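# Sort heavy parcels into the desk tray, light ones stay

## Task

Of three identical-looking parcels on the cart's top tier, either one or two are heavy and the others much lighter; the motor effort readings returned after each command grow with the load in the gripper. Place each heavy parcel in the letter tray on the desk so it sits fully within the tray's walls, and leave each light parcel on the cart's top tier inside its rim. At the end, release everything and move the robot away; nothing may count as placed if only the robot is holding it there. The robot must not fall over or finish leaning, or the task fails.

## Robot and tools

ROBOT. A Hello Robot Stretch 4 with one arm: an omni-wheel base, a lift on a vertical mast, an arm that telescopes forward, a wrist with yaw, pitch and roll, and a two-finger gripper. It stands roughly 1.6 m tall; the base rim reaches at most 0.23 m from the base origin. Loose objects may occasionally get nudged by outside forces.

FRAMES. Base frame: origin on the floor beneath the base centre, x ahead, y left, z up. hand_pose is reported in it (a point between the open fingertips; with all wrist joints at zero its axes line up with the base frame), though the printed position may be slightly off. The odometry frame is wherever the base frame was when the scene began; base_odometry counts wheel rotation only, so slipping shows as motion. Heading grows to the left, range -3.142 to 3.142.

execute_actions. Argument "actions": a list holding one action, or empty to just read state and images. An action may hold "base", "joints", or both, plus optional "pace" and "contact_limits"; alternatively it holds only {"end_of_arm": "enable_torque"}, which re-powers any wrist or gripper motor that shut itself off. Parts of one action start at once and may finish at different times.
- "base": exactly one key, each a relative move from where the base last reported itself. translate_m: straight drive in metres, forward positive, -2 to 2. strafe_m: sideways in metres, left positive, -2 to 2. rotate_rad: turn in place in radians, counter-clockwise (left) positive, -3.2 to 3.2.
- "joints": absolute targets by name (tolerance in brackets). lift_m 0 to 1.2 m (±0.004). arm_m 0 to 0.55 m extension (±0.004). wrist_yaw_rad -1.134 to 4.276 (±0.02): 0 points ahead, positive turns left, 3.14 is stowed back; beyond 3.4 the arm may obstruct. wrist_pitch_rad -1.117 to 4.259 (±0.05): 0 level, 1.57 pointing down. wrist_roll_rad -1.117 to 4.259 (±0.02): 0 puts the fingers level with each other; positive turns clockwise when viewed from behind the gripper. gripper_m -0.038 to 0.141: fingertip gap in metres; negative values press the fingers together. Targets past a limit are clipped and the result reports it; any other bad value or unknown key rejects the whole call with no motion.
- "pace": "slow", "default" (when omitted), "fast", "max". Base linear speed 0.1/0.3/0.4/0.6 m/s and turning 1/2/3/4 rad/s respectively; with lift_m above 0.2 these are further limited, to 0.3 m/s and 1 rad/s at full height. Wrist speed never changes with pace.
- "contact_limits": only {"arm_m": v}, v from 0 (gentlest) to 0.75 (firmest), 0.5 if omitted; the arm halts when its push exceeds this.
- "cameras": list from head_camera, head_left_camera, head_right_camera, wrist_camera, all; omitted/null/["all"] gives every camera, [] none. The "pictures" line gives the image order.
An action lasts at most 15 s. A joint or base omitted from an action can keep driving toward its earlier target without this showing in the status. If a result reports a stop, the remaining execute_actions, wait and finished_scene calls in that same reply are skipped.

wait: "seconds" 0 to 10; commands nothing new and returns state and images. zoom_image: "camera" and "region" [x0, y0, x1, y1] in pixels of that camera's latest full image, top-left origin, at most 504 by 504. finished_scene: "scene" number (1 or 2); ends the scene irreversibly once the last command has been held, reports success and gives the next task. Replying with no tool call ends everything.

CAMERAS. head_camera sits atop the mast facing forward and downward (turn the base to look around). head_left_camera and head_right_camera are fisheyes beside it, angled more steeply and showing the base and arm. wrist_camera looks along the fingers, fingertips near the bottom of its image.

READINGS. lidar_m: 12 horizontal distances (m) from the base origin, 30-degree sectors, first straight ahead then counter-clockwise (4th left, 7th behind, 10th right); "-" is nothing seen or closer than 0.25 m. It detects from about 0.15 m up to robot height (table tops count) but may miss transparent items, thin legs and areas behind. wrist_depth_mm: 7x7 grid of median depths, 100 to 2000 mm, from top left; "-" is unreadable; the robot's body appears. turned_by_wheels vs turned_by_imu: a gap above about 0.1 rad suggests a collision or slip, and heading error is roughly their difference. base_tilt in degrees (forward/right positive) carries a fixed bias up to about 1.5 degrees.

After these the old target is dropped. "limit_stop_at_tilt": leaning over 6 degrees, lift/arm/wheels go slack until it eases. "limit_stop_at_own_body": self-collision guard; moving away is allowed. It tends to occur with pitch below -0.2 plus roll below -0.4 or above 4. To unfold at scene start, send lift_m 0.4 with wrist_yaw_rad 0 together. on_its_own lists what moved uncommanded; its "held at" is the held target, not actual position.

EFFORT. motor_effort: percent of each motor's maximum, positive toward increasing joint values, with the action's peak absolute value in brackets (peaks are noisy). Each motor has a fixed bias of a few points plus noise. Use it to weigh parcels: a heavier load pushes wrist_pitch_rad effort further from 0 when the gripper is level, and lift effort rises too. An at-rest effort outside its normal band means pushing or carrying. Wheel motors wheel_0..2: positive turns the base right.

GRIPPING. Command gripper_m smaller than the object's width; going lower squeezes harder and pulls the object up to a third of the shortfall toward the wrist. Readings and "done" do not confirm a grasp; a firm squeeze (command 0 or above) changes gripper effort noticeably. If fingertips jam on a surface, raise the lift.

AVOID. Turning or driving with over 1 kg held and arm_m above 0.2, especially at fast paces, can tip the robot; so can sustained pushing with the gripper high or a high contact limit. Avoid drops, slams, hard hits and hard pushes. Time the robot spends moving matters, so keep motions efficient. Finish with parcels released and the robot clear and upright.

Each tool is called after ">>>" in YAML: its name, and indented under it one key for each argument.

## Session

>>> execute_actions:
  actions:
    - {"joints":{"lift_m":1.0,"wrist_yaw_rad":0,"gripper_m":0.075}}

Scene clock: 4.07 s.
base_odometry: x=+0.000 y=+0.000 heading=+0.000 (m, m, rad; odometry frame)
turned_by_wheels: +0.000 (rad since the last result)
turned_by_imu: +0.001 (rad since the last result)
base_tilt: forward=+0.0 right=+0.4 (deg)
lidar_m: 2.14 1.99 1.68 1.85 1.43 1.39 1.55 1.76 1.42 1.45 1.92 1.90
base_status: not commanded
joint_positions: lift_m=+1.000 arm_m=-0.002 wrist_yaw_rad=+0.000 wrist_pitch_rad=+0.008 wrist_roll_rad=-0.015 gripper_m=+0.075
joint_status: all done
motor_effort: lift_m=+22(25) arm_m=-1(1) wrist_yaw_rad=-2(8) wrist_pitch_rad=-6(8) wrist_roll_rad=+0(0) gripper_m=-2(4) wheel_0=+2(2) wheel_1=-1(1) wheel_2=+0(0) (%)
hand_pose: x=+0.4573 y=-0.0873 z=+1.1758 quat_wxyz=(+1.000, -0.007, +0.004, +0.000) (m; base frame)
wrist_depth_mm: 1576 1921 - - - - 1921 / 1661 1921 - - - - 1921 / 1618 1863 - - - - 1983 / 1618 1983 - - - - 1983 / 1618 1983 - - - - 1983 / 1661 1921 220 - 1756 1661 1397 / 1708 1863 - - 1756 1499 1397
pictures: head_camera, head_left_camera, head_right_camera, wrist_camera
Images, in order (width x height): head_camera 420x560, head_left_camera 420x672, head_right_camera 420x672, wrist_camera 616x392.

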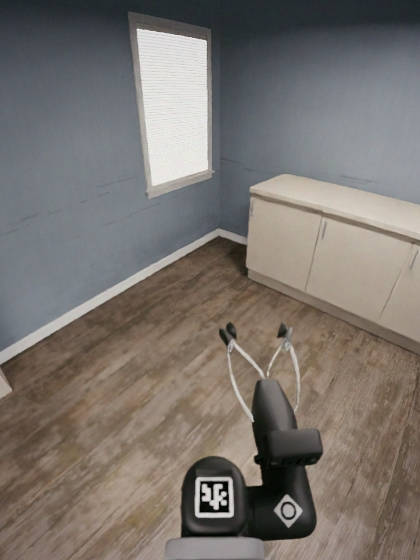

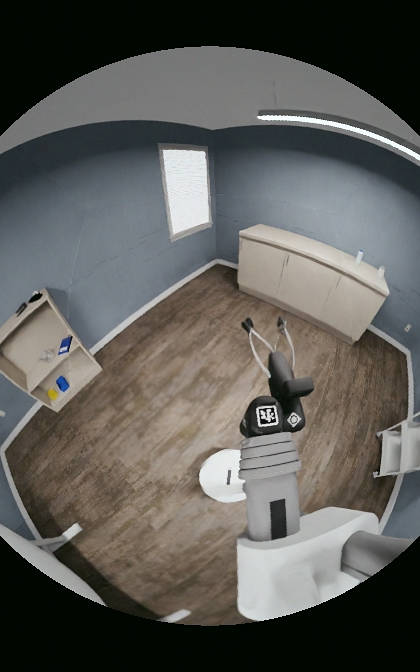

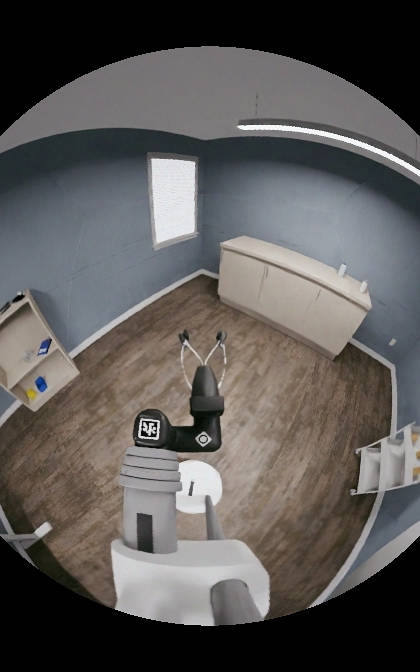

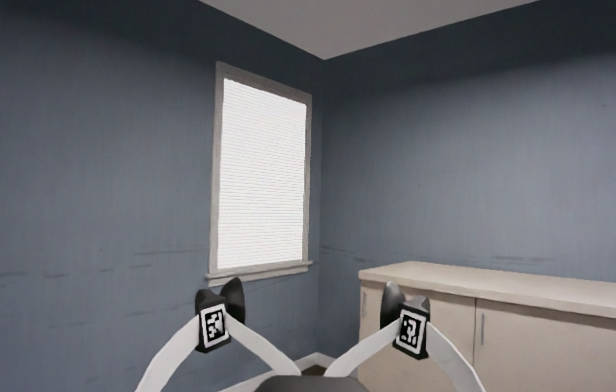

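>>> execute_actions:
  actions:
    - {"base":{"rotate_rad":-2.2},"joints":{"wrist_pitch_rad":0.8}}
  cameras: []

>>> execute_actions:
  actions:
    - {"base":{"strafe_m":0.6}}

Scene clock: 8.20 s.
base_odometry: x=+0.000 y=+0.000 heading=-2.199 (m, m, rad; odometry frame)
turned_by_wheels: -2.199 (rad since the last result)
turned_by_imu: -2.161 (rad since the last result)
base_tilt: forward=-0.2 right=+0.3 (deg)
lidar_m: 1.78 1.41 1.94 1.88 2.01 2.06 1.68 1.81 1.47 1.40 1.49 1.82
base_status: done
joint_positions: lift_m=+1.000 arm_m=-0.002 wrist_yaw_rad=+0.000 wrist_pitch_rad=+0.801 wrist_roll_rad=-0.015 gripper_m=+0.075
joint_status: all done
motor_effort: lift_m=+20(22) arm_m=-1(1) wrist_yaw_rad=+2(1) wrist_pitch_rad=-6(5) wrist_roll_rad=+0(0) gripper_m=-2(3) wheel_0=+6(8) wheel_1=+5(9) wheel_2=+5(10) (%)
hand_pose: x=+0.3695 y=-0.0874 z=+0.9709 quat_wxyz=(+0.921, -0.007, +0.390, +0.003) (m; base frame)
wrist_depth_mm: 1336 1366 1576 1499 1499 1397 1366 / 1537 1537 1661 1661 1661 1537 1499 / 1921 1499 1921 1921 1808 1756 1708 / 1661 1618 1756 1708 1808 1756 1661 / 1464 1499 1499 1499 1537 1464 1537 / 1255 1281 214 1336 1281 1308 1336 / 1182 1160 1138 1182 1138 1182 1182
pictures: none
No camera images: the call's "cameras" was empty. Leave "cameras" out to get every camera's image.

Scene clock: 11.53 s.
base_odometry: x=+0.485 y=-0.352 heading=-2.199 (m, m, rad; odometry frame)
turned_by_wheels: +0.000 (rad since the last result)
turned_by_imu: +0.002 (rad since the last result)
base_tilt: forward=+0.0 right=+0.2 (deg)
lidar_m: 1.29 1.95 1.34 1.30 1.41 1.98 1.95 1.76 2.07 2.00 2.13 1.85
base_status: done
joint_positions: lift_m=+1.000 arm_m=-0.002 wrist_yaw_rad=+0.000 wrist_pitch_rad=+0.801 wrist_roll_rad=-0.015 gripper_m=+0.075
joint_status: not commanded
motor_effort: lift_m=+20(20) arm_m=-1(1) wrist_yaw_rad=+0(1) wrist_pitch_rad=-6(6) wrist_roll_rad=+0(0) gripper_m=-1(2) wheel_0=-4(14) wheel_1=+3(11) wheel_2=+0(4) (%)
hand_pose: x=+0.3695 y=-0.0874 z=+0.9709 quat_wxyz=(+0.921, -0.007, +0.390, +0.003) (m; base frame)
wrist_depth_mm: 1661 1618 1308 1336 1537 1464 1430 / 1863 1756 1464 1537 1708 1618 1576 / 1983 1983 1499 1397 1921 1808 1756 / 1756 1708 1661 1618 1756 1808 1756 / 1464 1499 1537 1464 1537 1464 1499 / 1281 1336 214 1308 1255 1336 1308 / 1160 1160 1182 1160 1138 1160 1205
pictures: head_camera, head_left_camera, head_right_camera, wrist_camera
Images, in order (width x height): head_camera 420x560, head_left_camera 420x672, head_right_camera 420x672, wrist_camera 616x392.

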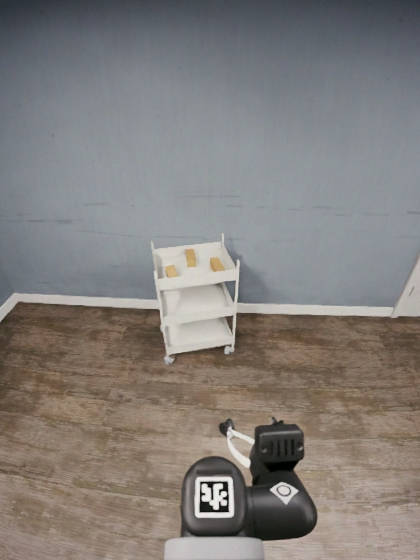

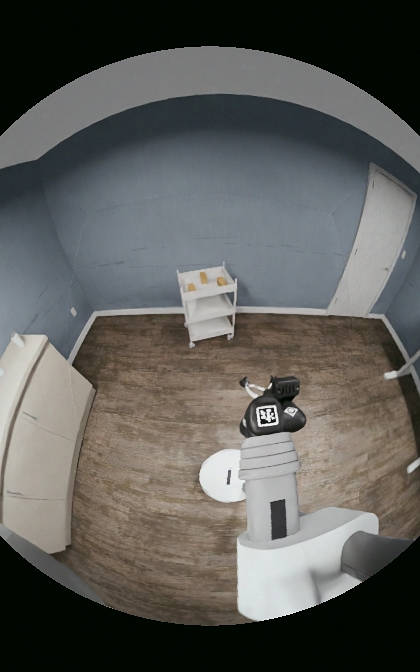

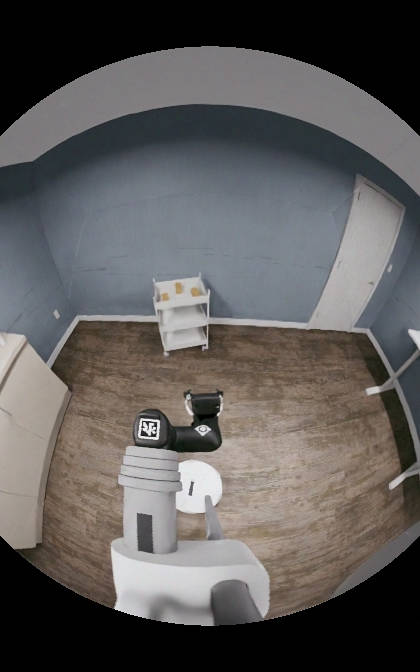

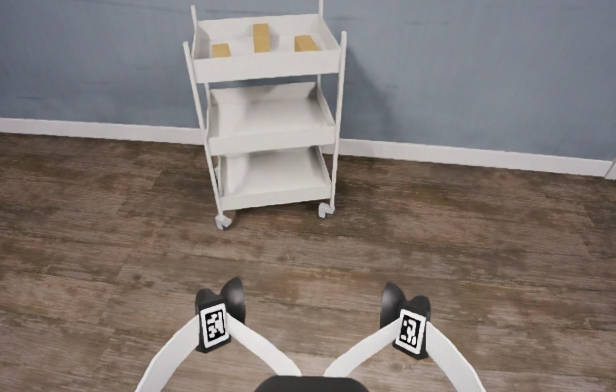

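>>> execute_actions:
  actions:
    - {"base":{"rotate_rad":0.14}}
  cameras: []

>>> execute_actions:
  actions:
    - {"base":{"translate_m":0.9},"joints":{"wrist_pitch_rad":1.2,"arm_m":0.15}}
  cameras: ["wrist_camera"]

Scene clock: 15.07 s.
base_odometry: x=+0.485 y=-0.352 heading=-2.060 (m, m, rad; odometry frame)
turned_by_wheels: +0.139 (rad since the last result)
turned_by_imu: +0.137 (rad since the last result)
base_tilt: forward=-0.1 right=+0.2 (deg)
lidar_m: 1.27 2.04 1.30 1.31 1.50 1.93 1.78 1.90 2.01 2.03 2.22 1.82
base_status: done
joint_positions: lift_m=+1.000 arm_m=-0.002 wrist_yaw_rad=+0.000 wrist_pitch_rad=+0.801 wrist_roll_rad=-0.015 gripper_m=+0.075
joint_status: not commanded
motor_effort: lift_m=+20(20) arm_m=+0(1) wrist_yaw_rad=+0(1) wrist_pitch_rad=-6(5) wrist_roll_rad=+0(0) gripper_m=+1(1) wheel_0=-6(9) wheel_1=-3(8) wheel_2=-4(10) (%)
hand_pose: x=+0.3695 y=-0.0874 z=+0.9709 quat_wxyz=(+0.921, -0.007, +0.390, +0.003) (m; base frame)
wrist_depth_mm: 1921 1808 1708 1366 1430 1397 1336 / - - 1863 1499 1618 1576 1499 / - - - 1430 1756 1708 1618 / 1661 1708 1756 1576 1708 1756 1708 / 1499 1499 1499 1499 1537 1537 1464 / 1255 1308 214 1336 1255 1336 1308 / 1160 1138 1138 1182 1160 1160 1182
pictures: none
No camera images: the call's "cameras" was empty. Leave "cameras" out to get every camera's image.

Scene clock: 19.57 s.
base_odometry: x=+0.063 y=-1.147 heading=-2.059 (m, m, rad; odometry frame)
turned_by_wheels: +0.001 (rad since the last result)
turned_by_imu: -0.002 (rad since the last result)
base_tilt: forward=-0.2 right=+0.2 (deg)
lidar_m: 0.37 0.38 1.70 1.15 1.25 2.14 2.67 2.92 2.19 2.10 1.13 0.41
base_status: done
joint_positions: lift_m=+1.000 arm_m=+0.149 wrist_yaw_rad=+0.000 wrist_pitch_rad=+1.201 wrist_roll_rad=-0.015 gripper_m=+0.075
joint_status: all done
motor_effort: lift_m=+20(20) arm_m=+5(6) wrist_yaw_rad=-1(2) wrist_pitch_rad=-5(4) wrist_roll_rad=+1(0) gripper_m=-1(3) wheel_0=+5(12) wheel_1=+3(7) wheel_2=-1(15) (%)
hand_pose: x=+0.4243 y=-0.0874 z=+0.9092 quat_wxyz=(+0.825, -0.006, +0.565, +0.004) (m; base frame)
wrist_depth_mm: 891 820 741 683 647 603 569 / 1138 960 866 768 699 668 647 / 1366 1281 554 539 554 759 778 / 1281 1205 525 504 521 525 976 / 1182 500 466 488 477 477 1160 / 1118 462 214 466 410 445 1098 / 1025 404 634 439 442 442 1025
pictures: wrist_camera
Images, in order (width x height): wrist_camera 616x392.

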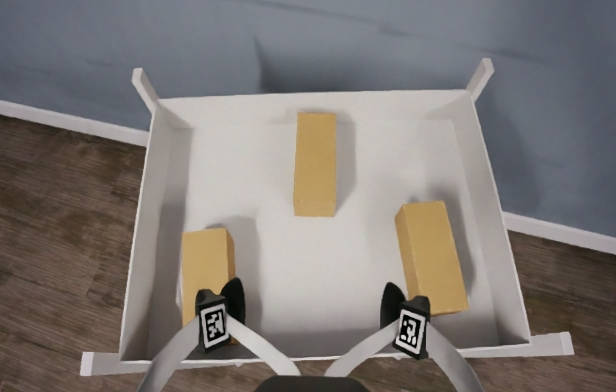

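>>> execute_actions:
  actions:
    - {"joints":{"arm_m":0.355,"lift_m":0.84,"gripper_m":0.09}}
  cameras: []

>>> execute_actions:
  actions:
    - {"joints":{"lift_m":0.775}}
  cameras: ["wrist_camera"]

>>> execute_actions:
  actions:
    - {"joints":{"gripper_m":0}}
  cameras: []

>>> execute_actions:
  actions:
    - {"joints":{"lift_m":0.795},"pace":"slow"}
  cameras: ["wrist_camera"]

>>> execute_actions:
  actions:
    - {"joints":{"lift_m":0.773},"pace":"slow"}
  cameras: []

>>> execute_actions:
  actions:
    - {"joints":{"gripper_m":0.07}}
  cameras: []

>>> execute_actions:
  actions:
    - {"joints":{"lift_m":0.84}}
  cameras: []

>>> execute_actions:
  actions:
    - {"base":{"strafe_m":0.12},"joints":{"arm_m":0.21}}
  cameras: ["wrist_camera"]

Scene clock: 27.13 s.
base_odometry: x=+0.063 y=-1.147 heading=-2.059 (m, m, rad; odometry frame)
turned_by_wheels: +0.000 (rad since the last result)
turned_by_imu: +0.001 (rad since the last result)
base_tilt: forward=-0.1 right=+0.3 (deg)
lidar_m: 0.36 0.36 1.72 1.16 1.28 2.13 2.64 2.88 2.20 2.08 1.15 0.42
base_status: not commanded
joint_positions: lift_m=+0.840 arm_m=+0.354 wrist_yaw_rad=+0.000 wrist_pitch_rad=+1.201 wrist_roll_rad=-0.015 gripper_m=+0.090
joint_status: all done
motor_effort: lift_m=+17(21) arm_m=+5(6) wrist_yaw_rad=+1(0) wrist_pitch_rad=-5(3) wrist_roll_rad=+1(0) gripper_m=-1(2) wheel_0=+5(5) wheel_1=+3(3) wheel_2=-1(1) (%)
hand_pose: x=+0.6293 y=-0.0874 z=+0.7495 quat_wxyz=(+0.825, -0.006, +0.565, +0.004) (m; base frame)
wrist_depth_mm: 549 504 466 427 397 368 351 / 691 627 564 517 473 436 404 / 976 831 732 647 591 530 480 / 294 312 319 306 314 320 301 / 298 324 324 274 324 324 310 / 297 306 217 256 298 304 301 / 285 286 286 239 285 287 290
pictures: none
No camera images: the call's "cameras" was empty. Leave "cameras" out to get every camera's image.

Scene clock: 28.33 s.
base_odometry: x=+0.063 y=-1.147 heading=-2.059 (m, m, rad; odometry frame)
turned_by_wheels: +0.000 (rad since the last result)
turned_by_imu: +0.000 (rad since the last result)
base_tilt: forward=-0.1 right=+0.3 (deg)
lidar_m: 0.36 0.37 1.70 1.15 1.27 2.11 2.65 2.89 2.21 2.08 1.14 0.42
base_status: not commanded
joint_positions: lift_m=+0.775 arm_m=+0.354 wrist_yaw_rad=+0.000 wrist_pitch_rad=+1.201 wrist_roll_rad=-0.015 gripper_m=+0.090
joint_status: all done
motor_effort: lift_m=+17(18) arm_m=+5(5) wrist_yaw_rad=+0(0) wrist_pitch_rad=-4(3) wrist_roll_rad=-1(1) gripper_m=+1(1) wheel_0=+5(5) wheel_1=+3(3) wheel_2=-1(1) (%)
hand_pose: x=+0.6293 y=-0.0874 z=+0.6845 quat_wxyz=(+0.825, -0.006, +0.565, +0.004) (m; base frame)
wrist_depth_mm: 539 500 459 430 399 373 349 / 683 627 554 512 473 433 407 / 238 244 246 239 242 247 249 / 268 270 271 217 274 273 272 / 257 257 257 203 257 257 257 / 241 242 200 191 236 241 240 / 228 228 227 179 226 228 229
pictures: wrist_camera
Images, in order (width x height): wrist_camera 616x392.

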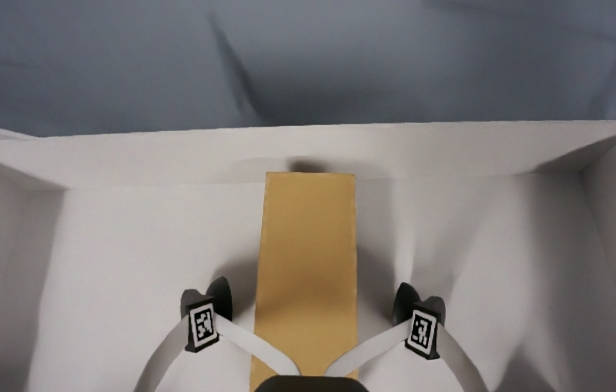

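Scene clock: 30.03 s.
base_odometry: x=+0.063 y=-1.147 heading=-2.059 (m, m, rad; odometry frame)
turned_by_wheels: +0.000 (rad since the last result)
turned_by_imu: +0.000 (rad since the last result)
base_tilt: forward=-0.1 right=+0.2 (deg)
lidar_m: 0.37 0.38 1.71 1.11 1.27 2.11 2.67 2.89 2.17 2.11 1.14 0.39
base_status: not commanded
joint_positions: lift_m=+0.775 arm_m=+0.354 wrist_yaw_rad=+0.000 wrist_pitch_rad=+1.201 wrist_roll_rad=-0.015 gripper_m=+0.000
joint_status: all done
motor_effort: lift_m=+17(17) arm_m=+5(5) wrist_yaw_rad=+1(1) wrist_pitch_rad=-4(5) wrist_roll_rad=+0(0) gripper_m=-20(27) wheel_0=+5(5) wheel_1=+3(3) wheel_2=-1(1) (%)
hand_pose: x=+0.6293 y=-0.0874 z=+0.6844 quat_wxyz=(+0.825, -0.006, +0.565, +0.004) (m; base frame)
wrist_depth_mm: 549 508 462 424 402 370 349 / 699 621 564 512 473 430 404 / 237 243 236 239 244 246 249 / 267 270 270 202 272 271 273 / 257 256 257 189 256 256 256 / 241 242 204 178 202 241 239 / 229 192 181 168 175 162 229
pictures: none
No camera images: the call's "cameras" was empty. Leave "cameras" out to get every camera's image.

Scene clock: 30.97 s.
base_odometry: x=+0.063 y=-1.147 heading=-2.059 (m, m, rad; odometry frame)
turned_by_wheels: +0.000 (rad since the last result)
turned_by_imu: +0.000 (rad since the last result)
base_tilt: forward=-0.1 right=+0.3 (deg)
lidar_m: 0.36 0.38 1.72 1.13 1.24 2.14 2.66 2.92 2.18 2.09 1.16 0.41
base_status: not commanded
joint_positions: lift_m=+0.795 arm_m=+0.354 wrist_yaw_rad=+0.000 wrist_pitch_rad=+1.201 wrist_roll_rad=-0.015 gripper_m=+0.000
joint_status: all done
motor_effort: lift_m=+22(21) arm_m=+5(5) wrist_yaw_rad=-1(2) wrist_pitch_rad=-3(5) wrist_roll_rad=+0(0) gripper_m=-20(20) wheel_0=+5(5) wheel_1=+3(3) wheel_2=-1(1) (%)
hand_pose: x=+0.6293 y=-0.0874 z=+0.7040 quat_wxyz=(+0.825, -0.006, +0.565, +0.004) (m; base frame)
wrist_depth_mm: 544 512 466 430 399 370 349 / 691 621 569 521 469 430 407 / 891 741 661 585 521 259 265 / 276 286 287 202 290 291 289 / 276 277 277 189 277 276 274 / 260 260 204 178 203 258 259 / 247 200 181 168 175 163 246
pictures: wrist_camera
Images, in order (width x height): wrist_camera 616x392.

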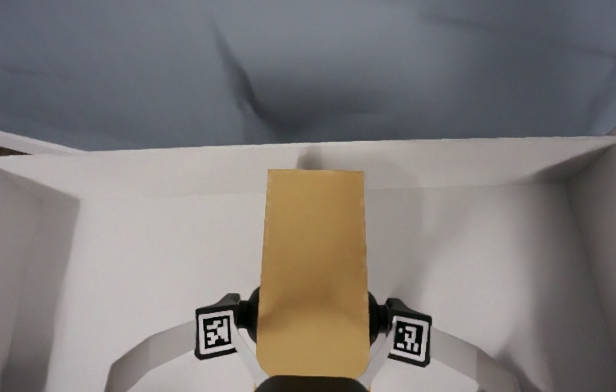

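Scene clock: 31.90 s.
base_odometry: x=+0.063 y=-1.147 heading=-2.059 (m, m, rad; odometry frame)
turned_by_wheels: +0.000 (rad since the last result)
turned_by_imu: +0.000 (rad since the last result)
base_tilt: forward=-0.1 right=+0.1 (deg)
lidar_m: 0.36 0.38 1.73 1.17 1.29 2.10 2.70 2.88 2.18 2.11 1.16 0.41
base_status: not commanded
joint_positions: lift_m=+0.773 arm_m=+0.354 wrist_yaw_rad=+0.000 wrist_pitch_rad=+1.201 wrist_roll_rad=-0.015 gripper_m=+0.000
joint_status: all done
motor_effort: lift_m=+17(21) arm_m=+5(5) wrist_yaw_rad=+0(0) wrist_pitch_rad=-3(6) wrist_roll_rad=+0(1) gripper_m=-18(20) wheel_0=+5(5) wheel_1=+3(3) wheel_2=-1(1) (%)
hand_pose: x=+0.6293 y=-0.0874 z=+0.6824 quat_wxyz=(+0.825, -0.006, +0.565, +0.004) (m; base frame)
wrist_depth_mm: 539 508 466 424 399 370 349 / 683 621 569 517 473 436 407 / 237 242 235 239 244 247 250 / 267 267 267 202 271 271 271 / 254 254 254 189 255 254 253 / 240 240 204 178 202 239 237 / 226 191 181 168 176 163 226
pictures: none
No camera images: the call's "cameras" was empty. Leave "cameras" out to get every camera's image.

Scene clock: 33.40 s.
base_odometry: x=+0.063 y=-1.147 heading=-2.059 (m, m, rad; odometry frame)
turned_by_wheels: +0.000 (rad since the last result)
turned_by_imu: +0.000 (rad since the last result)
base_tilt: forward=-0.1 right=+0.2 (deg)
lidar_m: 0.36 0.37 1.74 1.15 1.26 2.14 2.66 2.91 2.20 2.09 1.14 0.43
base_status: not commanded
joint_positions: lift_m=+0.773 arm_m=+0.354 wrist_yaw_rad=+0.000 wrist_pitch_rad=+1.199 wrist_roll_rad=-0.015 gripper_m=+0.070
joint_status: all done
motor_effort: lift_m=+17(17) arm_m=+5(5) wrist_yaw_rad=+1(2) wrist_pitch_rad=+0(4) wrist_roll_rad=+0(0) gripper_m=+0(21) wheel_0=+5(5) wheel_1=+3(2) wheel_2=-1(1) (%)
hand_pose: x=+0.6297 y=-0.0874 z=+0.6826 quat_wxyz=(+0.825, -0.006, +0.564, +0.004) (m; base frame)
wrist_depth_mm: 539 504 466 424 399 368 349 / 691 627 564 517 469 430 402 / 236 240 247 236 241 245 248 / 265 270 270 216 270 272 274 / 256 256 255 203 257 256 255 / 243 242 219 191 214 241 240 / 228 228 226 155 197 226 229
pictures: none
No camera images: the call's "cameras" was empty. Leave "cameras" out to get every camera's image.

Scene clock: 34.63 s.
base_odometry: x=+0.063 y=-1.147 heading=-2.059 (m, m, rad; odometry frame)
turned_by_wheels: +0.000 (rad since the last result)
turned_by_imu: +0.000 (rad since the last result)
base_tilt: forward=+0.0 right=+0.3 (deg)
lidar_m: 0.36 0.38 1.75 1.16 1.27 2.11 2.66 2.89 2.21 2.05 1.16 0.42
base_status: not commanded
joint_positions: lift_m=+0.840 arm_m=+0.354 wrist_yaw_rad=+0.000 wrist_pitch_rad=+1.201 wrist_roll_rad=-0.015 gripper_m=+0.070
joint_status: all done
motor_effort: lift_m=+22(22) arm_m=+5(5) wrist_yaw_rad=+0(0) wrist_pitch_rad=-3(1) wrist_roll_rad=+0(1) gripper_m=-2(2) wheel_0=+5(5) wheel_1=+3(3) wheel_2=-1(1) (%)
hand_pose: x=+0.6294 y=-0.0874 z=+0.7491 quat_wxyz=(+0.825, -0.006, +0.565, +0.004) (m; base frame)
wrist_depth_mm: 544 508 462 427 402 373 347 / 683 621 564 517 473 436 404 / 960 831 723 647 591 525 480 / 294 312 320 304 314 319 301 / 300 324 325 271 324 324 312 / 296 304 218 256 298 304 300 / 285 287 283 240 285 286 289
pictures: none
No camera images: the call's "cameras" was empty. Leave "cameras" out to get every camera's image.

Scene clock: 36.20 s.
base_odometry: x=+0.169 y=-1.203 heading=-2.059 (m, m, rad; odometry frame)
turned_by_wheels: +0.000 (rad since the last result)
turned_by_imu: +0.000 (rad since the last result)
base_tilt: forward=-0.1 right=+0.3 (deg)
lidar_m: 0.37 1.08 1.66 1.03 1.16 1.93 2.69 2.80 2.33 2.14 0.59 0.40
base_status: done
joint_positions: lift_m=+0.840 arm_m=+0.211 wrist_yaw_rad=+0.000 wrist_pitch_rad=+1.201 wrist_roll_rad=-0.015 gripper_m=+0.070
joint_status: all done
motor_effort: lift_m=+22(22) arm_m=-5(6) wrist_yaw_rad=+0(0) wrist_pitch_rad=-5(4) wrist_roll_rad=+0(0) gripper_m=-3(2) wheel_0=-3(15) wheel_1=+2(8) wheel_2=+0(2) (%)
hand_pose: x=+0.4862 y=-0.0874 z=+0.7490 quat_wxyz=(+0.825, -0.006, +0.565, +0.004) (m; base frame)
wrist_depth_mm: 820 759 654 615 574 539 508 / 1025 946 375 379 368 353 387 / 1182 1138 368 370 364 312 370 / 1098 1078 342 343 343 293 343 / 991 1025 322 317 324 324 319 / 960 960 218 256 300 306 303 / 917 878 282 241 285 287 289
pictures: wrist_camera
Images, in order (width x height): wrist_camera 616x392.

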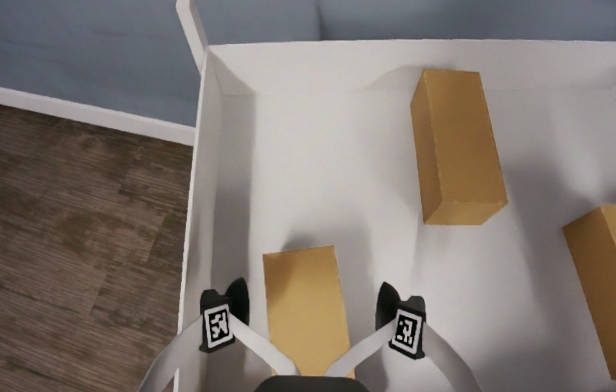

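Middle is light.

>>> execute_actions:
  actions:
    - {"joints":{"lift_m":0.775,"arm_m":0.192},"pace":"slow"}
  cameras: ["wrist_camera"]

>>> execute_actions:
  actions:
    - {"joints":{"gripper_m":-0.005}}
  cameras: []

>>> execute_actions:
  actions:
    - {"joints":{"lift_m":0.795},"pace":"slow"}
  cameras: ["wrist_camera"]

Scene clock: 39.80 s.
base_odometry: x=+0.169 y=-1.203 heading=-2.059 (m, m, rad; odometry frame)
turned_by_wheels: +0.000 (rad since the last result)
turned_by_imu: +0.001 (rad since the last result)
base_tilt: forward=-0.2 right=+0.3 (deg)
lidar_m: 0.33 1.06 1.66 1.04 1.15 1.92 2.71 2.79 2.31 2.16 0.59 0.41
base_status: not commanded
joint_positions: lift_m=+0.775 arm_m=+0.193 wrist_yaw_rad=+0.000 wrist_pitch_rad=+1.201 wrist_roll_rad=-0.015 gripper_m=+0.070
joint_status: all done
motor_effort: lift_m=+17(18) arm_m=-5(4) wrist_yaw_rad=+2(1) wrist_pitch_rad=-3(3) wrist_roll_rad=+0(0) gripper_m=-3(1) wheel_0=-2(2) wheel_1=+2(2) wheel_2=+0(0) (%)
hand_pose: x=+0.4682 y=-0.0874 z=+0.6845 quat_wxyz=(+0.825, -0.006, +0.565, +0.004) (m; base frame)
wrist_depth_mm: 854 788 322 332 332 273 334 / 1060 946 312 315 317 254 317 / 1078 1078 290 293 293 249 286 / 1025 991 271 218 272 273 274 / 931 931 255 204 257 256 257 / 878 866 218 193 211 242 241 / 842 809 226 180 185 228 228
pictures: wrist_camera
Images, in order (width x height): wrist_camera 616x392.

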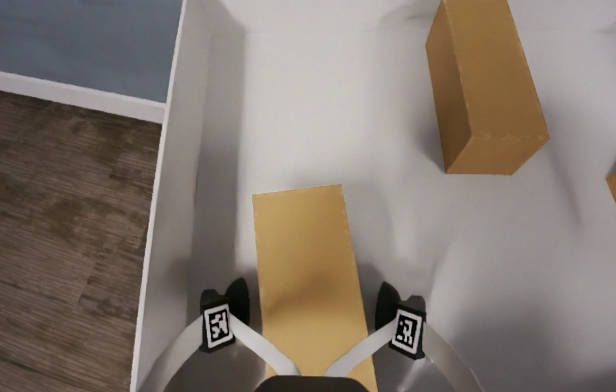

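Scene clock: 41.33 s.
base_odometry: x=+0.169 y=-1.203 heading=-2.059 (m, m, rad; odometry frame)
turned_by_wheels: +0.000 (rad since the last result)
turned_by_imu: +0.000 (rad since the last result)
base_tilt: forward=-0.2 right=+0.3 (deg)
lidar_m: 0.36 1.10 1.68 1.05 1.15 1.91 2.69 2.82 2.32 2.17 0.60 0.41
base_status: not commanded
joint_positions: lift_m=+0.775 arm_m=+0.193 wrist_yaw_rad=+0.000 wrist_pitch_rad=+1.203 wrist_roll_rad=-0.015 gripper_m=-0.004
joint_status: all done
motor_effort: lift_m=+19(19) arm_m=-6(6) wrist_yaw_rad=+1(1) wrist_pitch_rad=-11(10) wrist_roll_rad=+0(0) gripper_m=-20(24) wheel_0=-2(2) wheel_1=+2(2) wheel_2=+0(0) (%)
hand_pose: x=+0.4676 y=-0.0874 z=+0.6840 quat_wxyz=(+0.824, -0.006, +0.566, +0.004) (m; base frame)
wrist_depth_mm: 842 798 322 327 329 266 330 / 1060 960 307 312 310 250 309 / 1098 1078 287 290 290 251 281 / 1008 991 270 203 271 271 271 / 931 904 256 189 254 255 254 / 891 866 202 178 196 241 238 / 842 165 201 167 172 163 226
pictures: none
No camera images: the call's "cameras" was empty. Leave "cameras" out to get every camera's image.

Scene clock: 42.27 s.
base_odometry: x=+0.169 y=-1.203 heading=-2.059 (m, m, rad; odometry frame)
turned_by_wheels: +0.000 (rad since the last result)
turned_by_imu: +0.000 (rad since the last result)
base_tilt: forward=-0.1 right=+0.2 (deg)
lidar_m: 0.35 1.10 1.65 1.02 1.15 1.88 2.69 2.81 2.31 2.13 0.60 0.40
base_status: not commanded
joint_positions: lift_m=+0.795 arm_m=+0.193 wrist_yaw_rad=+0.000 wrist_pitch_rad=+1.203 wrist_roll_rad=-0.015 gripper_m=-0.004
joint_status: all done
motor_effort: lift_m=+24(24) arm_m=-5(6) wrist_yaw_rad=-1(0) wrist_pitch_rad=-11(10) wrist_roll_rad=+0(0) gripper_m=-20(23) wheel_0=-3(3) wheel_1=+2(2) wheel_2=+0(0) (%)
hand_pose: x=+0.4676 y=-0.0874 z=+0.7036 quat_wxyz=(+0.824, -0.006, +0.566, +0.004) (m; base frame)
wrist_depth_mm: 854 778 334 340 342 293 349 / 1098 976 327 334 336 273 336 / 1118 1118 309 314 312 256 312 / 1025 1008 289 203 293 289 294 / 960 960 272 189 274 276 273 / 904 904 202 178 196 258 258 / 866 173 202 167 172 164 245
pictures: wrist_camera
Images, in order (width x height): wrist_camera 616x392.

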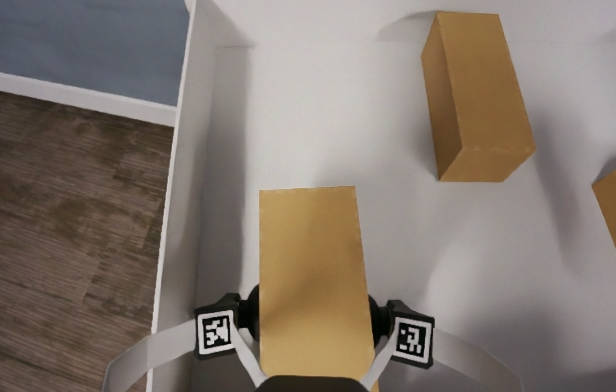

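>>> execute_actions:
  actions:
    - {"joints":{"lift_m":0.773},"pace":"slow"}
  cameras: []

>>> execute_actions:
  actions:
    - {"joints":{"gripper_m":0.07}}
  cameras: []

>>> execute_actions:
  actions:
    - {"joints":{"lift_m":0.84}}
  cameras: []

>>> execute_actions:
  actions:
    - {"base":{"strafe_m":-0.25},"joints":{"arm_m":0.23,"gripper_m":0.078}}
  cameras: ["wrist_camera"]

Scene clock: 46.10 s.
base_odometry: x=+0.169 y=-1.203 heading=-2.059 (m, m, rad; odometry frame)
turned_by_wheels: +0.000 (rad since the last result)
turned_by_imu: +0.001 (rad since the last result)
base_tilt: forward=-0.1 right=+0.4 (deg)
lidar_m: 0.38 1.09 1.68 1.02 1.16 1.93 2.69 2.83 2.34 2.13 0.59 0.40
base_status: not commanded
joint_positions: lift_m=+0.773 arm_m=+0.193 wrist_yaw_rad=+0.000 wrist_pitch_rad=+1.203 wrist_roll_rad=-0.015 gripper_m=-0.004
joint_status: all done
motor_effort: lift_m=+19(23) arm_m=-6(6) wrist_yaw_rad=+1(0) wrist_pitch_rad=-11(12) wrist_roll_rad=+0(1) gripper_m=-25(23) wheel_0=-2(3) wheel_1=+2(2) wheel_2=+0(0) (%)
hand_pose: x=+0.4676 y=-0.0874 z=+0.6820 quat_wxyz=(+0.824, -0.006, +0.566, +0.004) (m; base frame)
wrist_depth_mm: 842 778 320 329 327 264 330 / 1042 960 304 312 309 248 307 / 1078 1042 283 287 289 252 279 / 991 991 271 203 270 268 268 / 946 931 254 189 252 252 252 / 878 866 202 177 197 237 237 / 831 165 201 167 172 163 226
pictures: none
No camera images: the call's "cameras" was empty. Leave "cameras" out to get every camera's image.

Scene clock: 47.63 s.
base_odometry: x=+0.169 y=-1.203 heading=-2.059 (m, m, rad; odometry frame)
turned_by_wheels: +0.000 (rad since the last result)
turned_by_imu: +0.000 (rad since the last result)
base_tilt: forward=+0.0 right=+0.3 (deg)
lidar_m: 0.36 1.09 1.66 1.00 1.12 1.90 2.72 2.79 2.28 2.14 0.57 0.41
base_status: not commanded
joint_positions: lift_m=+0.773 arm_m=+0.193 wrist_yaw_rad=+0.000 wrist_pitch_rad=+1.200 wrist_roll_rad=-0.015 gripper_m=+0.070
joint_status: all done
motor_effort: lift_m=+19(19) arm_m=-5(6) wrist_yaw_rad=+2(1) wrist_pitch_rad=+0(12) wrist_roll_rad=+0(0) gripper_m=+2(27) wheel_0=-3(2) wheel_1=+1(2) wheel_2=+0(0) (%)
hand_pose: x=+0.4684 y=-0.0875 z=+0.6824 quat_wxyz=(+0.825, -0.006, +0.564, +0.004) (m; base frame)
wrist_depth_mm: 854 778 322 330 330 272 334 / 1060 946 312 317 315 254 315 / 1098 1060 289 294 293 246 286 / 1008 960 272 216 273 273 274 / 931 917 258 203 258 257 256 / 878 878 217 191 213 241 240 / 831 517 226 155 181 227 228
pictures: none
No camera images: the call's "cameras" was empty. Leave "cameras" out to get every camera's image.

Scene clock: 48.87 s.
base_odometry: x=+0.169 y=-1.203 heading=-2.059 (m, m, rad; odometry frame)
turned_by_wheels: +0.000 (rad since the last result)
turned_by_imu: +0.000 (rad since the last result)
base_tilt: forward=-0.1 right=+0.3 (deg)
lidar_m: 0.37 1.09 1.66 1.03 1.15 1.91 2.67 2.83 2.33 2.13 0.59 0.40
base_status: not commanded
joint_positions: lift_m=+0.840 arm_m=+0.193 wrist_yaw_rad=+0.000 wrist_pitch_rad=+1.201 wrist_roll_rad=-0.015 gripper_m=+0.070
joint_status: all done
motor_effort: lift_m=+22(22) arm_m=-5(5) wrist_yaw_rad=+1(2) wrist_pitch_rad=-3(0) wrist_roll_rad=+0(0) gripper_m=-1(1) wheel_0=-3(3) wheel_1=+2(2) wheel_2=+0(0) (%)
hand_pose: x=+0.4681 y=-0.0874 z=+0.7491 quat_wxyz=(+0.825, -0.006, +0.565, +0.004) (m; base frame)
wrist_depth_mm: 842 768 647 364 366 359 357 / 1078 960 387 387 384 379 392 / 1205 1160 370 368 364 314 368 / 1118 1078 342 345 345 336 342 / 1008 1008 320 273 324 325 322 / 960 946 219 255 297 301 306 / 904 891 282 240 283 287 289
pictures: none
No camera images: the call's "cameras" was empty. Leave "cameras" out to get every camera's image.

Scene clock: 51.00 s.
base_odometry: x=-0.052 y=-1.086 heading=-2.059 (m, m, rad; odometry frame)
turned_by_wheels: +0.000 (rad since the last result)
turned_by_imu: +0.000 (rad since the last result)
base_tilt: forward=-0.1 right=+0.3 (deg)
lidar_m: 0.39 0.41 1.70 1.29 1.45 2.34 2.82 2.53 2.04 2.02 1.09 0.42
base_status: done
joint_positions: lift_m=+0.840 arm_m=+0.229 wrist_yaw_rad=+0.000 wrist_pitch_rad=+1.201 wrist_roll_rad=-0.015 gripper_m=+0.078
joint_status: all done
motor_effort: lift_m=+20(22) arm_m=+5(8) wrist_yaw_rad=-1(2) wrist_pitch_rad=-4(4) wrist_roll_rad=+1(0) gripper_m=-1(2) wheel_0=+3(10) wheel_1=-1(12) wheel_2=+0(3) (%)
hand_pose: x=+0.5043 y=-0.0874 z=+0.7492 quat_wxyz=(+0.825, -0.006, +0.565, +0.004) (m; base frame)
wrist_depth_mm: 707 621 574 521 477 480 455 / 366 355 364 384 387 559 530 / 368 319 362 370 362 691 621 / 345 297 340 343 340 878 778 / 324 325 325 273 319 991 960 / 303 306 214 258 252 946 960 / 286 289 285 241 239 891 891
pictures: wrist_camera
Images, in order (width x height): wrist_camera 616x392.

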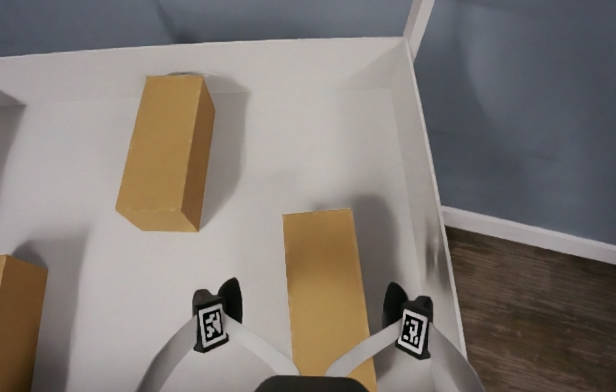

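>>> execute_actions:
  actions:
    - {"base":{"strafe_m":-0.01},"joints":{"gripper_m":0.07,"lift_m":0.825}}
  cameras: []

>>> execute_actions:
  actions:
    - {"joints":{"lift_m":0.775},"pace":"slow"}
  cameras: ["wrist_camera"]

>>> execute_actions:
  actions:
    - {"joints":{"gripper_m":-0.005}}
  cameras: []

>>> execute_actions:
  actions:
    - {"joints":{"lift_m":0.795},"pace":"slow"}
  cameras: ["wrist_camera"]

Scene clock: 54.70 s.
base_odometry: x=-0.060 y=-1.081 heading=-2.059 (m, m, rad; odometry frame)
turned_by_wheels: +0.000 (rad since the last result)
turned_by_imu: +0.001 (rad since the last result)
base_tilt: forward=+0.0 right=+0.2 (deg)
lidar_m: 0.40 0.40 1.64 1.28 1.43 2.37 2.83 2.57 2.07 2.03 1.12 0.42
base_status: done
joint_positions: lift_m=+0.825 arm_m=+0.229 wrist_yaw_rad=+0.000 wrist_pitch_rad=+1.201 wrist_roll_rad=-0.015 gripper_m=+0.070
joint_status: all done
motor_effort: lift_m=+17(21) arm_m=+5(5) wrist_yaw_rad=-1(0) wrist_pitch_rad=-5(4) wrist_roll_rad=+0(0) gripper_m=-1(0) wheel_0=+4(12) wheel_1=-4(13) wheel_2=+0(1) (%)
hand_pose: x=+0.5043 y=-0.0874 z=+0.7345 quat_wxyz=(+0.825, -0.006, +0.565, +0.004) (m; base frame)
wrist_depth_mm: 661 459 338 342 473 477 452 / 368 342 368 370 373 554 525 / 355 296 343 351 347 676 621 / 329 279 329 330 325 878 778 / 307 310 310 255 304 1008 976 / 291 290 218 242 252 946 931 / 277 273 272 228 254 891 878
pictures: none
No camera images: the call's "cameras" was empty. Leave "cameras" out to get every camera's image.

Scene clock: 56.00 s.
base_odometry: x=-0.060 y=-1.081 heading=-2.059 (m, m, rad; odometry frame)
turned_by_wheels: +0.000 (rad since the last result)
turned_by_imu: +0.000 (rad since the last result)
base_tilt: forward=-0.1 right=+0.3 (deg)
lidar_m: 0.39 0.41 1.64 1.30 1.41 2.36 2.85 2.56 2.05 2.01 1.10 0.42
base_status: not commanded
joint_positions: lift_m=+0.775 arm_m=+0.229 wrist_yaw_rad=+0.000 wrist_pitch_rad=+1.201 wrist_roll_rad=-0.015 gripper_m=+0.070
joint_status: all done
motor_effort: lift_m=+17(15) arm_m=+5(5) wrist_yaw_rad=+0(2) wrist_pitch_rad=-4(3) wrist_roll_rad=+0(0) gripper_m=-2(1) wheel_0=+4(4) wheel_1=-4(4) wheel_2=+0(0) (%)
hand_pose: x=+0.5043 y=-0.0874 z=+0.6845 quat_wxyz=(+0.825, -0.006, +0.565, +0.004) (m; base frame)
wrist_depth_mm: 307 273 314 317 319 480 445 / 319 255 314 317 306 554 525 / 290 239 294 293 289 661 621 / 271 262 274 217 273 798 788 / 258 258 257 205 253 917 946 / 243 243 218 192 210 229 878 / 229 229 226 181 185 179 842
pictures: wrist_camera
Images, in order (width x height): wrist_camera 616x392.

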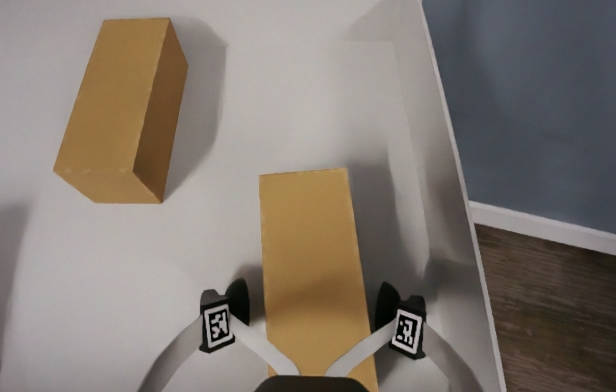

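Scene clock: 57.53 s.
base_odometry: x=-0.060 y=-1.081 heading=-2.059 (m, m, rad; odometry frame)
turned_by_wheels: +0.000 (rad since the last result)
turned_by_imu: +0.000 (rad since the last result)
base_tilt: forward=+0.1 right=+0.3 (deg)
lidar_m: 0.38 0.40 1.67 1.28 1.43 2.35 2.85 2.53 2.08 2.03 1.12 0.42
base_status: not commanded
joint_positions: lift_m=+0.775 arm_m=+0.229 wrist_yaw_rad=+0.000 wrist_pitch_rad=+1.203 wrist_roll_rad=-0.015 gripper_m=-0.004
joint_status: all done
motor_effort: lift_m=+19(19) arm_m=+5(5) wrist_yaw_rad=+0(1) wrist_pitch_rad=-10(11) wrist_roll_rad=+0(0) gripper_m=-25(19) wheel_0=+4(4) wheel_1=-4(4) wheel_2=+0(0) (%)
hand_pose: x=+0.5036 y=-0.0874 z=+0.6840 quat_wxyz=(+0.824, -0.006, +0.566, +0.004) (m; base frame)
wrist_depth_mm: 309 266 315 320 312 484 455 / 314 251 314 310 301 554 525 / 285 236 290 290 285 661 627 / 270 264 272 205 267 788 798 / 254 256 255 190 252 917 917 / 240 240 203 178 196 229 891 / 227 191 200 167 171 163 831
pictures: none
No camera images: the call's "cameras" was empty. Leave "cameras" out to get every camera's image.

Scene clock: 58.47 s.
base_odometry: x=-0.060 y=-1.081 heading=-2.059 (m, m, rad; odometry frame)
turned_by_wheels: +0.000 (rad since the last result)
turned_by_imu: +0.000 (rad since the last result)
base_tilt: forward=-0.1 right=+0.3 (deg)
lidar_m: 0.37 0.40 1.68 1.30 1.43 2.37 2.83 2.60 2.05 2.04 1.11 0.42
base_status: not commanded
joint_positions: lift_m=+0.795 arm_m=+0.229 wrist_yaw_rad=+0.000 wrist_pitch_rad=+1.203 wrist_roll_rad=-0.015 gripper_m=-0.004
joint_status: all done
motor_effort: lift_m=+24(25) arm_m=+5(5) wrist_yaw_rad=+0(0) wrist_pitch_rad=-12(10) wrist_roll_rad=+0(1) gripper_m=-24(24) wheel_0=+4(4) wheel_1=-4(4) wheel_2=+0(0) (%)
hand_pose: x=+0.5036 y=-0.0874 z=+0.7036 quat_wxyz=(+0.824, -0.006, +0.566, +0.004) (m; base frame)
wrist_depth_mm: 310 298 319 320 324 480 452 / 338 277 336 336 332 564 530 / 314 256 310 314 304 683 627 / 294 264 294 204 287 842 788 / 274 276 276 190 270 960 931 / 259 260 203 177 197 891 891 / 246 200 198 167 172 163 854
pictures: wrist_camera
Images, in order (width x height): wrist_camera 616x392.

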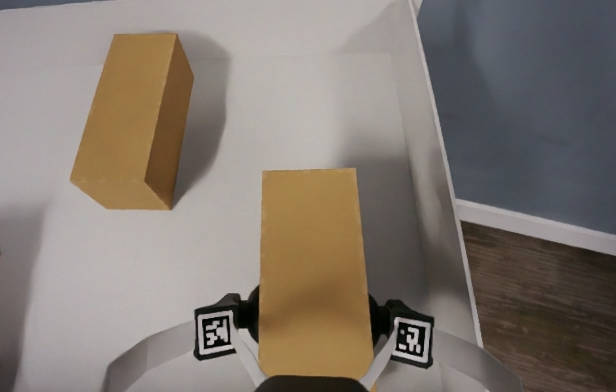

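>>> execute_actions:
  actions:
    - {"joints":{"lift_m":1.05}}
  cameras: []

>>> execute_actions:
  actions:
    - {"base":{"translate_m":-0.3},"joints":{"arm_m":0}}
  cameras: []

>>> execute_actions:
  actions:
    - {"base":{"rotate_rad":-1.83},"pace":"slow"}
  cameras: []

>>> execute_actions:
  actions:
    - {"base":{"translate_m":1.2}}

Scene clock: 63.37 s.
base_odometry: x=-0.060 y=-1.081 heading=-2.059 (m, m, rad; odometry frame)
turned_by_wheels: +0.000 (rad since the last result)
turned_by_imu: +0.001 (rad since the last result)
base_tilt: forward=+0.0 right=+0.4 (deg)
lidar_m: 0.37 0.42 1.67 1.30 1.42 2.36 2.84 2.54 2.08 2.03 1.10 0.41
base_status: not commanded
joint_positions: lift_m=+1.050 arm_m=+0.229 wrist_yaw_rad=+0.000 wrist_pitch_rad=+1.203 wrist_roll_rad=-0.015 gripper_m=-0.004
joint_status: all done
motor_effort: lift_m=+24(25) arm_m=+5(6) wrist_yaw_rad=+2(1) wrist_pitch_rad=-12(13) wrist_roll_rad=+0(0) gripper_m=-24(25) wheel_0=+4(4) wheel_1=-4(4) wheel_2=+0(0) (%)
hand_pose: x=+0.5036 y=-0.0874 z=+0.9586 quat_wxyz=(+0.824, -0.006, +0.566, +0.004) (m; base frame)
wrist_depth_mm: 707 661 597 549 525 484 455 / 904 820 741 668 621 559 530 / 1205 1008 904 809 723 699 627 / 1281 564 559 204 946 866 788 / 525 539 521 190 1205 1160 1060 / 492 500 203 178 196 1160 1138 / 459 293 198 167 172 163 1098
pictures: none
No camera images: the call's "cameras" was empty. Leave "cameras" out to get every camera's image.

Scene clock: 65.83 s.
base_odometry: x=+0.080 y=-0.817 heading=-2.060 (m, m, rad; odometry frame)
turned_by_wheels: +0.000 (rad since the last result)
turned_by_imu: +0.002 (rad since the last result)
base_tilt: forward=-0.2 right=+0.4 (deg)
lidar_m: 0.67 0.72 2.00 1.32 1.50 2.57 2.37 2.55 2.01 1.98 1.49 1.21
base_status: done
joint_positions: lift_m=+1.050 arm_m=+0.001 wrist_yaw_rad=+0.000 wrist_pitch_rad=+1.204 wrist_roll_rad=-0.015 gripper_m=-0.004
joint_status: all done
motor_effort: lift_m=+24(24) arm_m=-6(7) wrist_yaw_rad=+1(1) wrist_pitch_rad=-13(14) wrist_roll_rad=+1(0) gripper_m=-23(22) wheel_0=-5(8) wheel_1=-3(8) wheel_2=+3(14) (%)
hand_pose: x=+0.2754 y=-0.0874 z=+0.9586 quat_wxyz=(+0.824, -0.006, +0.566, +0.004) (m; base frame)
wrist_depth_mm: 1537 699 699 723 1098 1060 1008 / 1499 1499 976 960 1308 1255 1138 / 1430 1397 931 946 1397 1397 1366 / 1336 1308 1255 204 1336 1308 1336 / 1229 1255 1255 190 1229 1205 1255 / 1182 1138 203 178 196 1138 1138 / 1098 609 199 167 171 163 1098
pictures: none
No camera images: the call's "cameras" was empty. Leave "cameras" out to get every camera's image.

Scene clock: 68.93 s.
base_odometry: x=+0.080 y=-0.817 heading=+2.395 (m, m, rad; odometry frame)
turned_by_wheels: -1.829 (rad since the last result)
turned_by_imu: -1.798 (rad since the last result)
base_tilt: forward=-0.1 right=+0.2 (deg)
lidar_m: 1.98 1.84 1.26 0.69 0.67 1.66 1.31 1.37 1.84 2.53 2.36 2.09
base_status: done
joint_positions: lift_m=+1.050 arm_m=+0.001 wrist_yaw_rad=+0.000 wrist_pitch_rad=+1.203 wrist_roll_rad=-0.015 gripper_m=-0.004
joint_status: not commanded
motor_effort: lift_m=+24(24) arm_m=-5(5) wrist_yaw_rad=+1(2) wrist_pitch_rad=-11(12) wrist_roll_rad=+0(0) gripper_m=-21(24) wheel_0=+6(6) wheel_1=+4(8) wheel_2=+4(11) (%)
hand_pose: x=+0.2755 y=-0.0874 z=+0.9586 quat_wxyz=(+0.824, -0.006, +0.566, +0.004) (m; base frame)
wrist_depth_mm: 1661 1661 1661 1618 1618 1618 1661 / 1499 1537 1499 1499 1499 1537 1537 / 1430 1397 1430 1366 1464 1397 1366 / 1336 1308 1366 204 1308 1336 1308 / 1229 1229 1205 189 1229 1229 1229 / 1160 1160 203 178 196 1160 1138 / 1098 621 198 167 171 163 1078
pictures: none
No camera images: the call's "cameras" was empty. Leave "cameras" out to get every camera's image.

Scene clock: 74.40 s.
base_odometry: x=-0.801 y=-0.002 heading=+2.395 (m, m, rad; odometry frame)
turned_by_wheels: +0.000 (rad since the last result)
turned_by_imu: -0.004 (rad since the last result)
base_tilt: forward=-0.3 right=+0.2 (deg)
lidar_m: 0.77 0.81 1.34 1.26 1.32 1.42 2.53 2.62 2.65 2.20 1.23 0.84
base_status: done
joint_positions: lift_m=+1.050 arm_m=+0.001 wrist_yaw_rad=+0.000 wrist_pitch_rad=+1.203 wrist_roll_rad=-0.015 gripper_m=-0.004
joint_status: not commanded
motor_effort: lift_m=+24(24) arm_m=-5(6) wrist_yaw_rad=+1(0) wrist_pitch_rad=-11(10) wrist_roll_rad=+0(0) gripper_m=-23(19) wheel_0=+5(8) wheel_1=+3(9) wheel_2=-4(11) (%)
hand_pose: x=+0.2755 y=-0.0874 z=+0.9586 quat_wxyz=(+0.824, -0.006, +0.566, +0.004) (m; base frame)
wrist_depth_mm: 1618 1618 1576 1618 1618 1576 1661 / 1576 1537 1537 1499 1499 1537 1499 / 1430 1397 1397 1397 1397 1430 1397 / 1336 1336 1336 204 1336 1308 1308 / 1255 1281 1255 190 1229 1229 1229 / 1182 1138 203 178 197 1160 1138 / 1118 615 198 167 171 163 1098
pictures: head_camera, head_left_camera, head_right_camera, wrist_camera
Images, in order (width x height): head_camera 420x560, head_left_camera 420x672, head_right_camera 420x672, wrist_camera 616x392.

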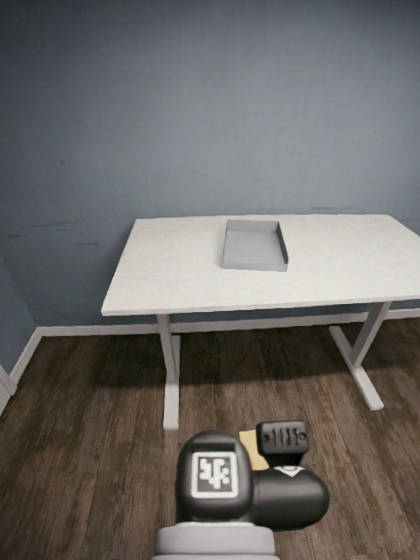

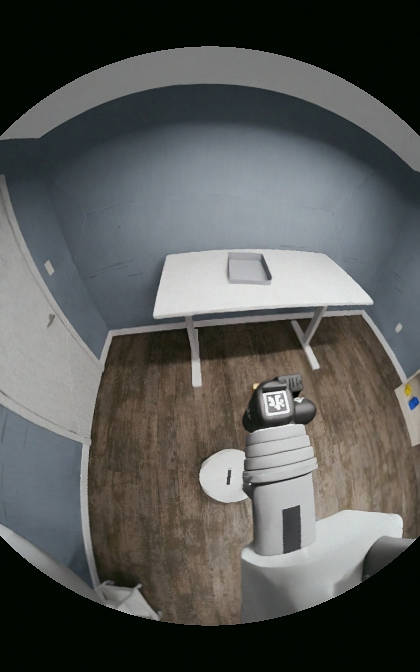

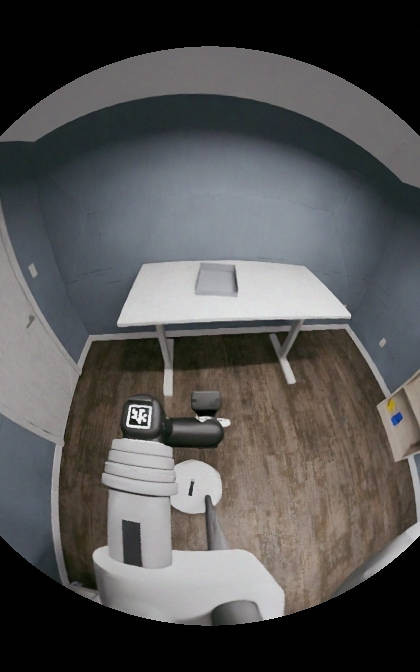

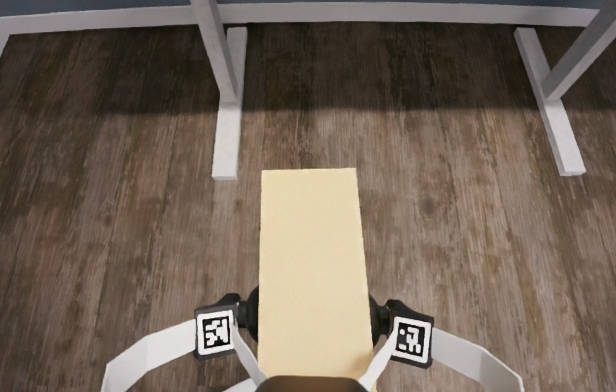

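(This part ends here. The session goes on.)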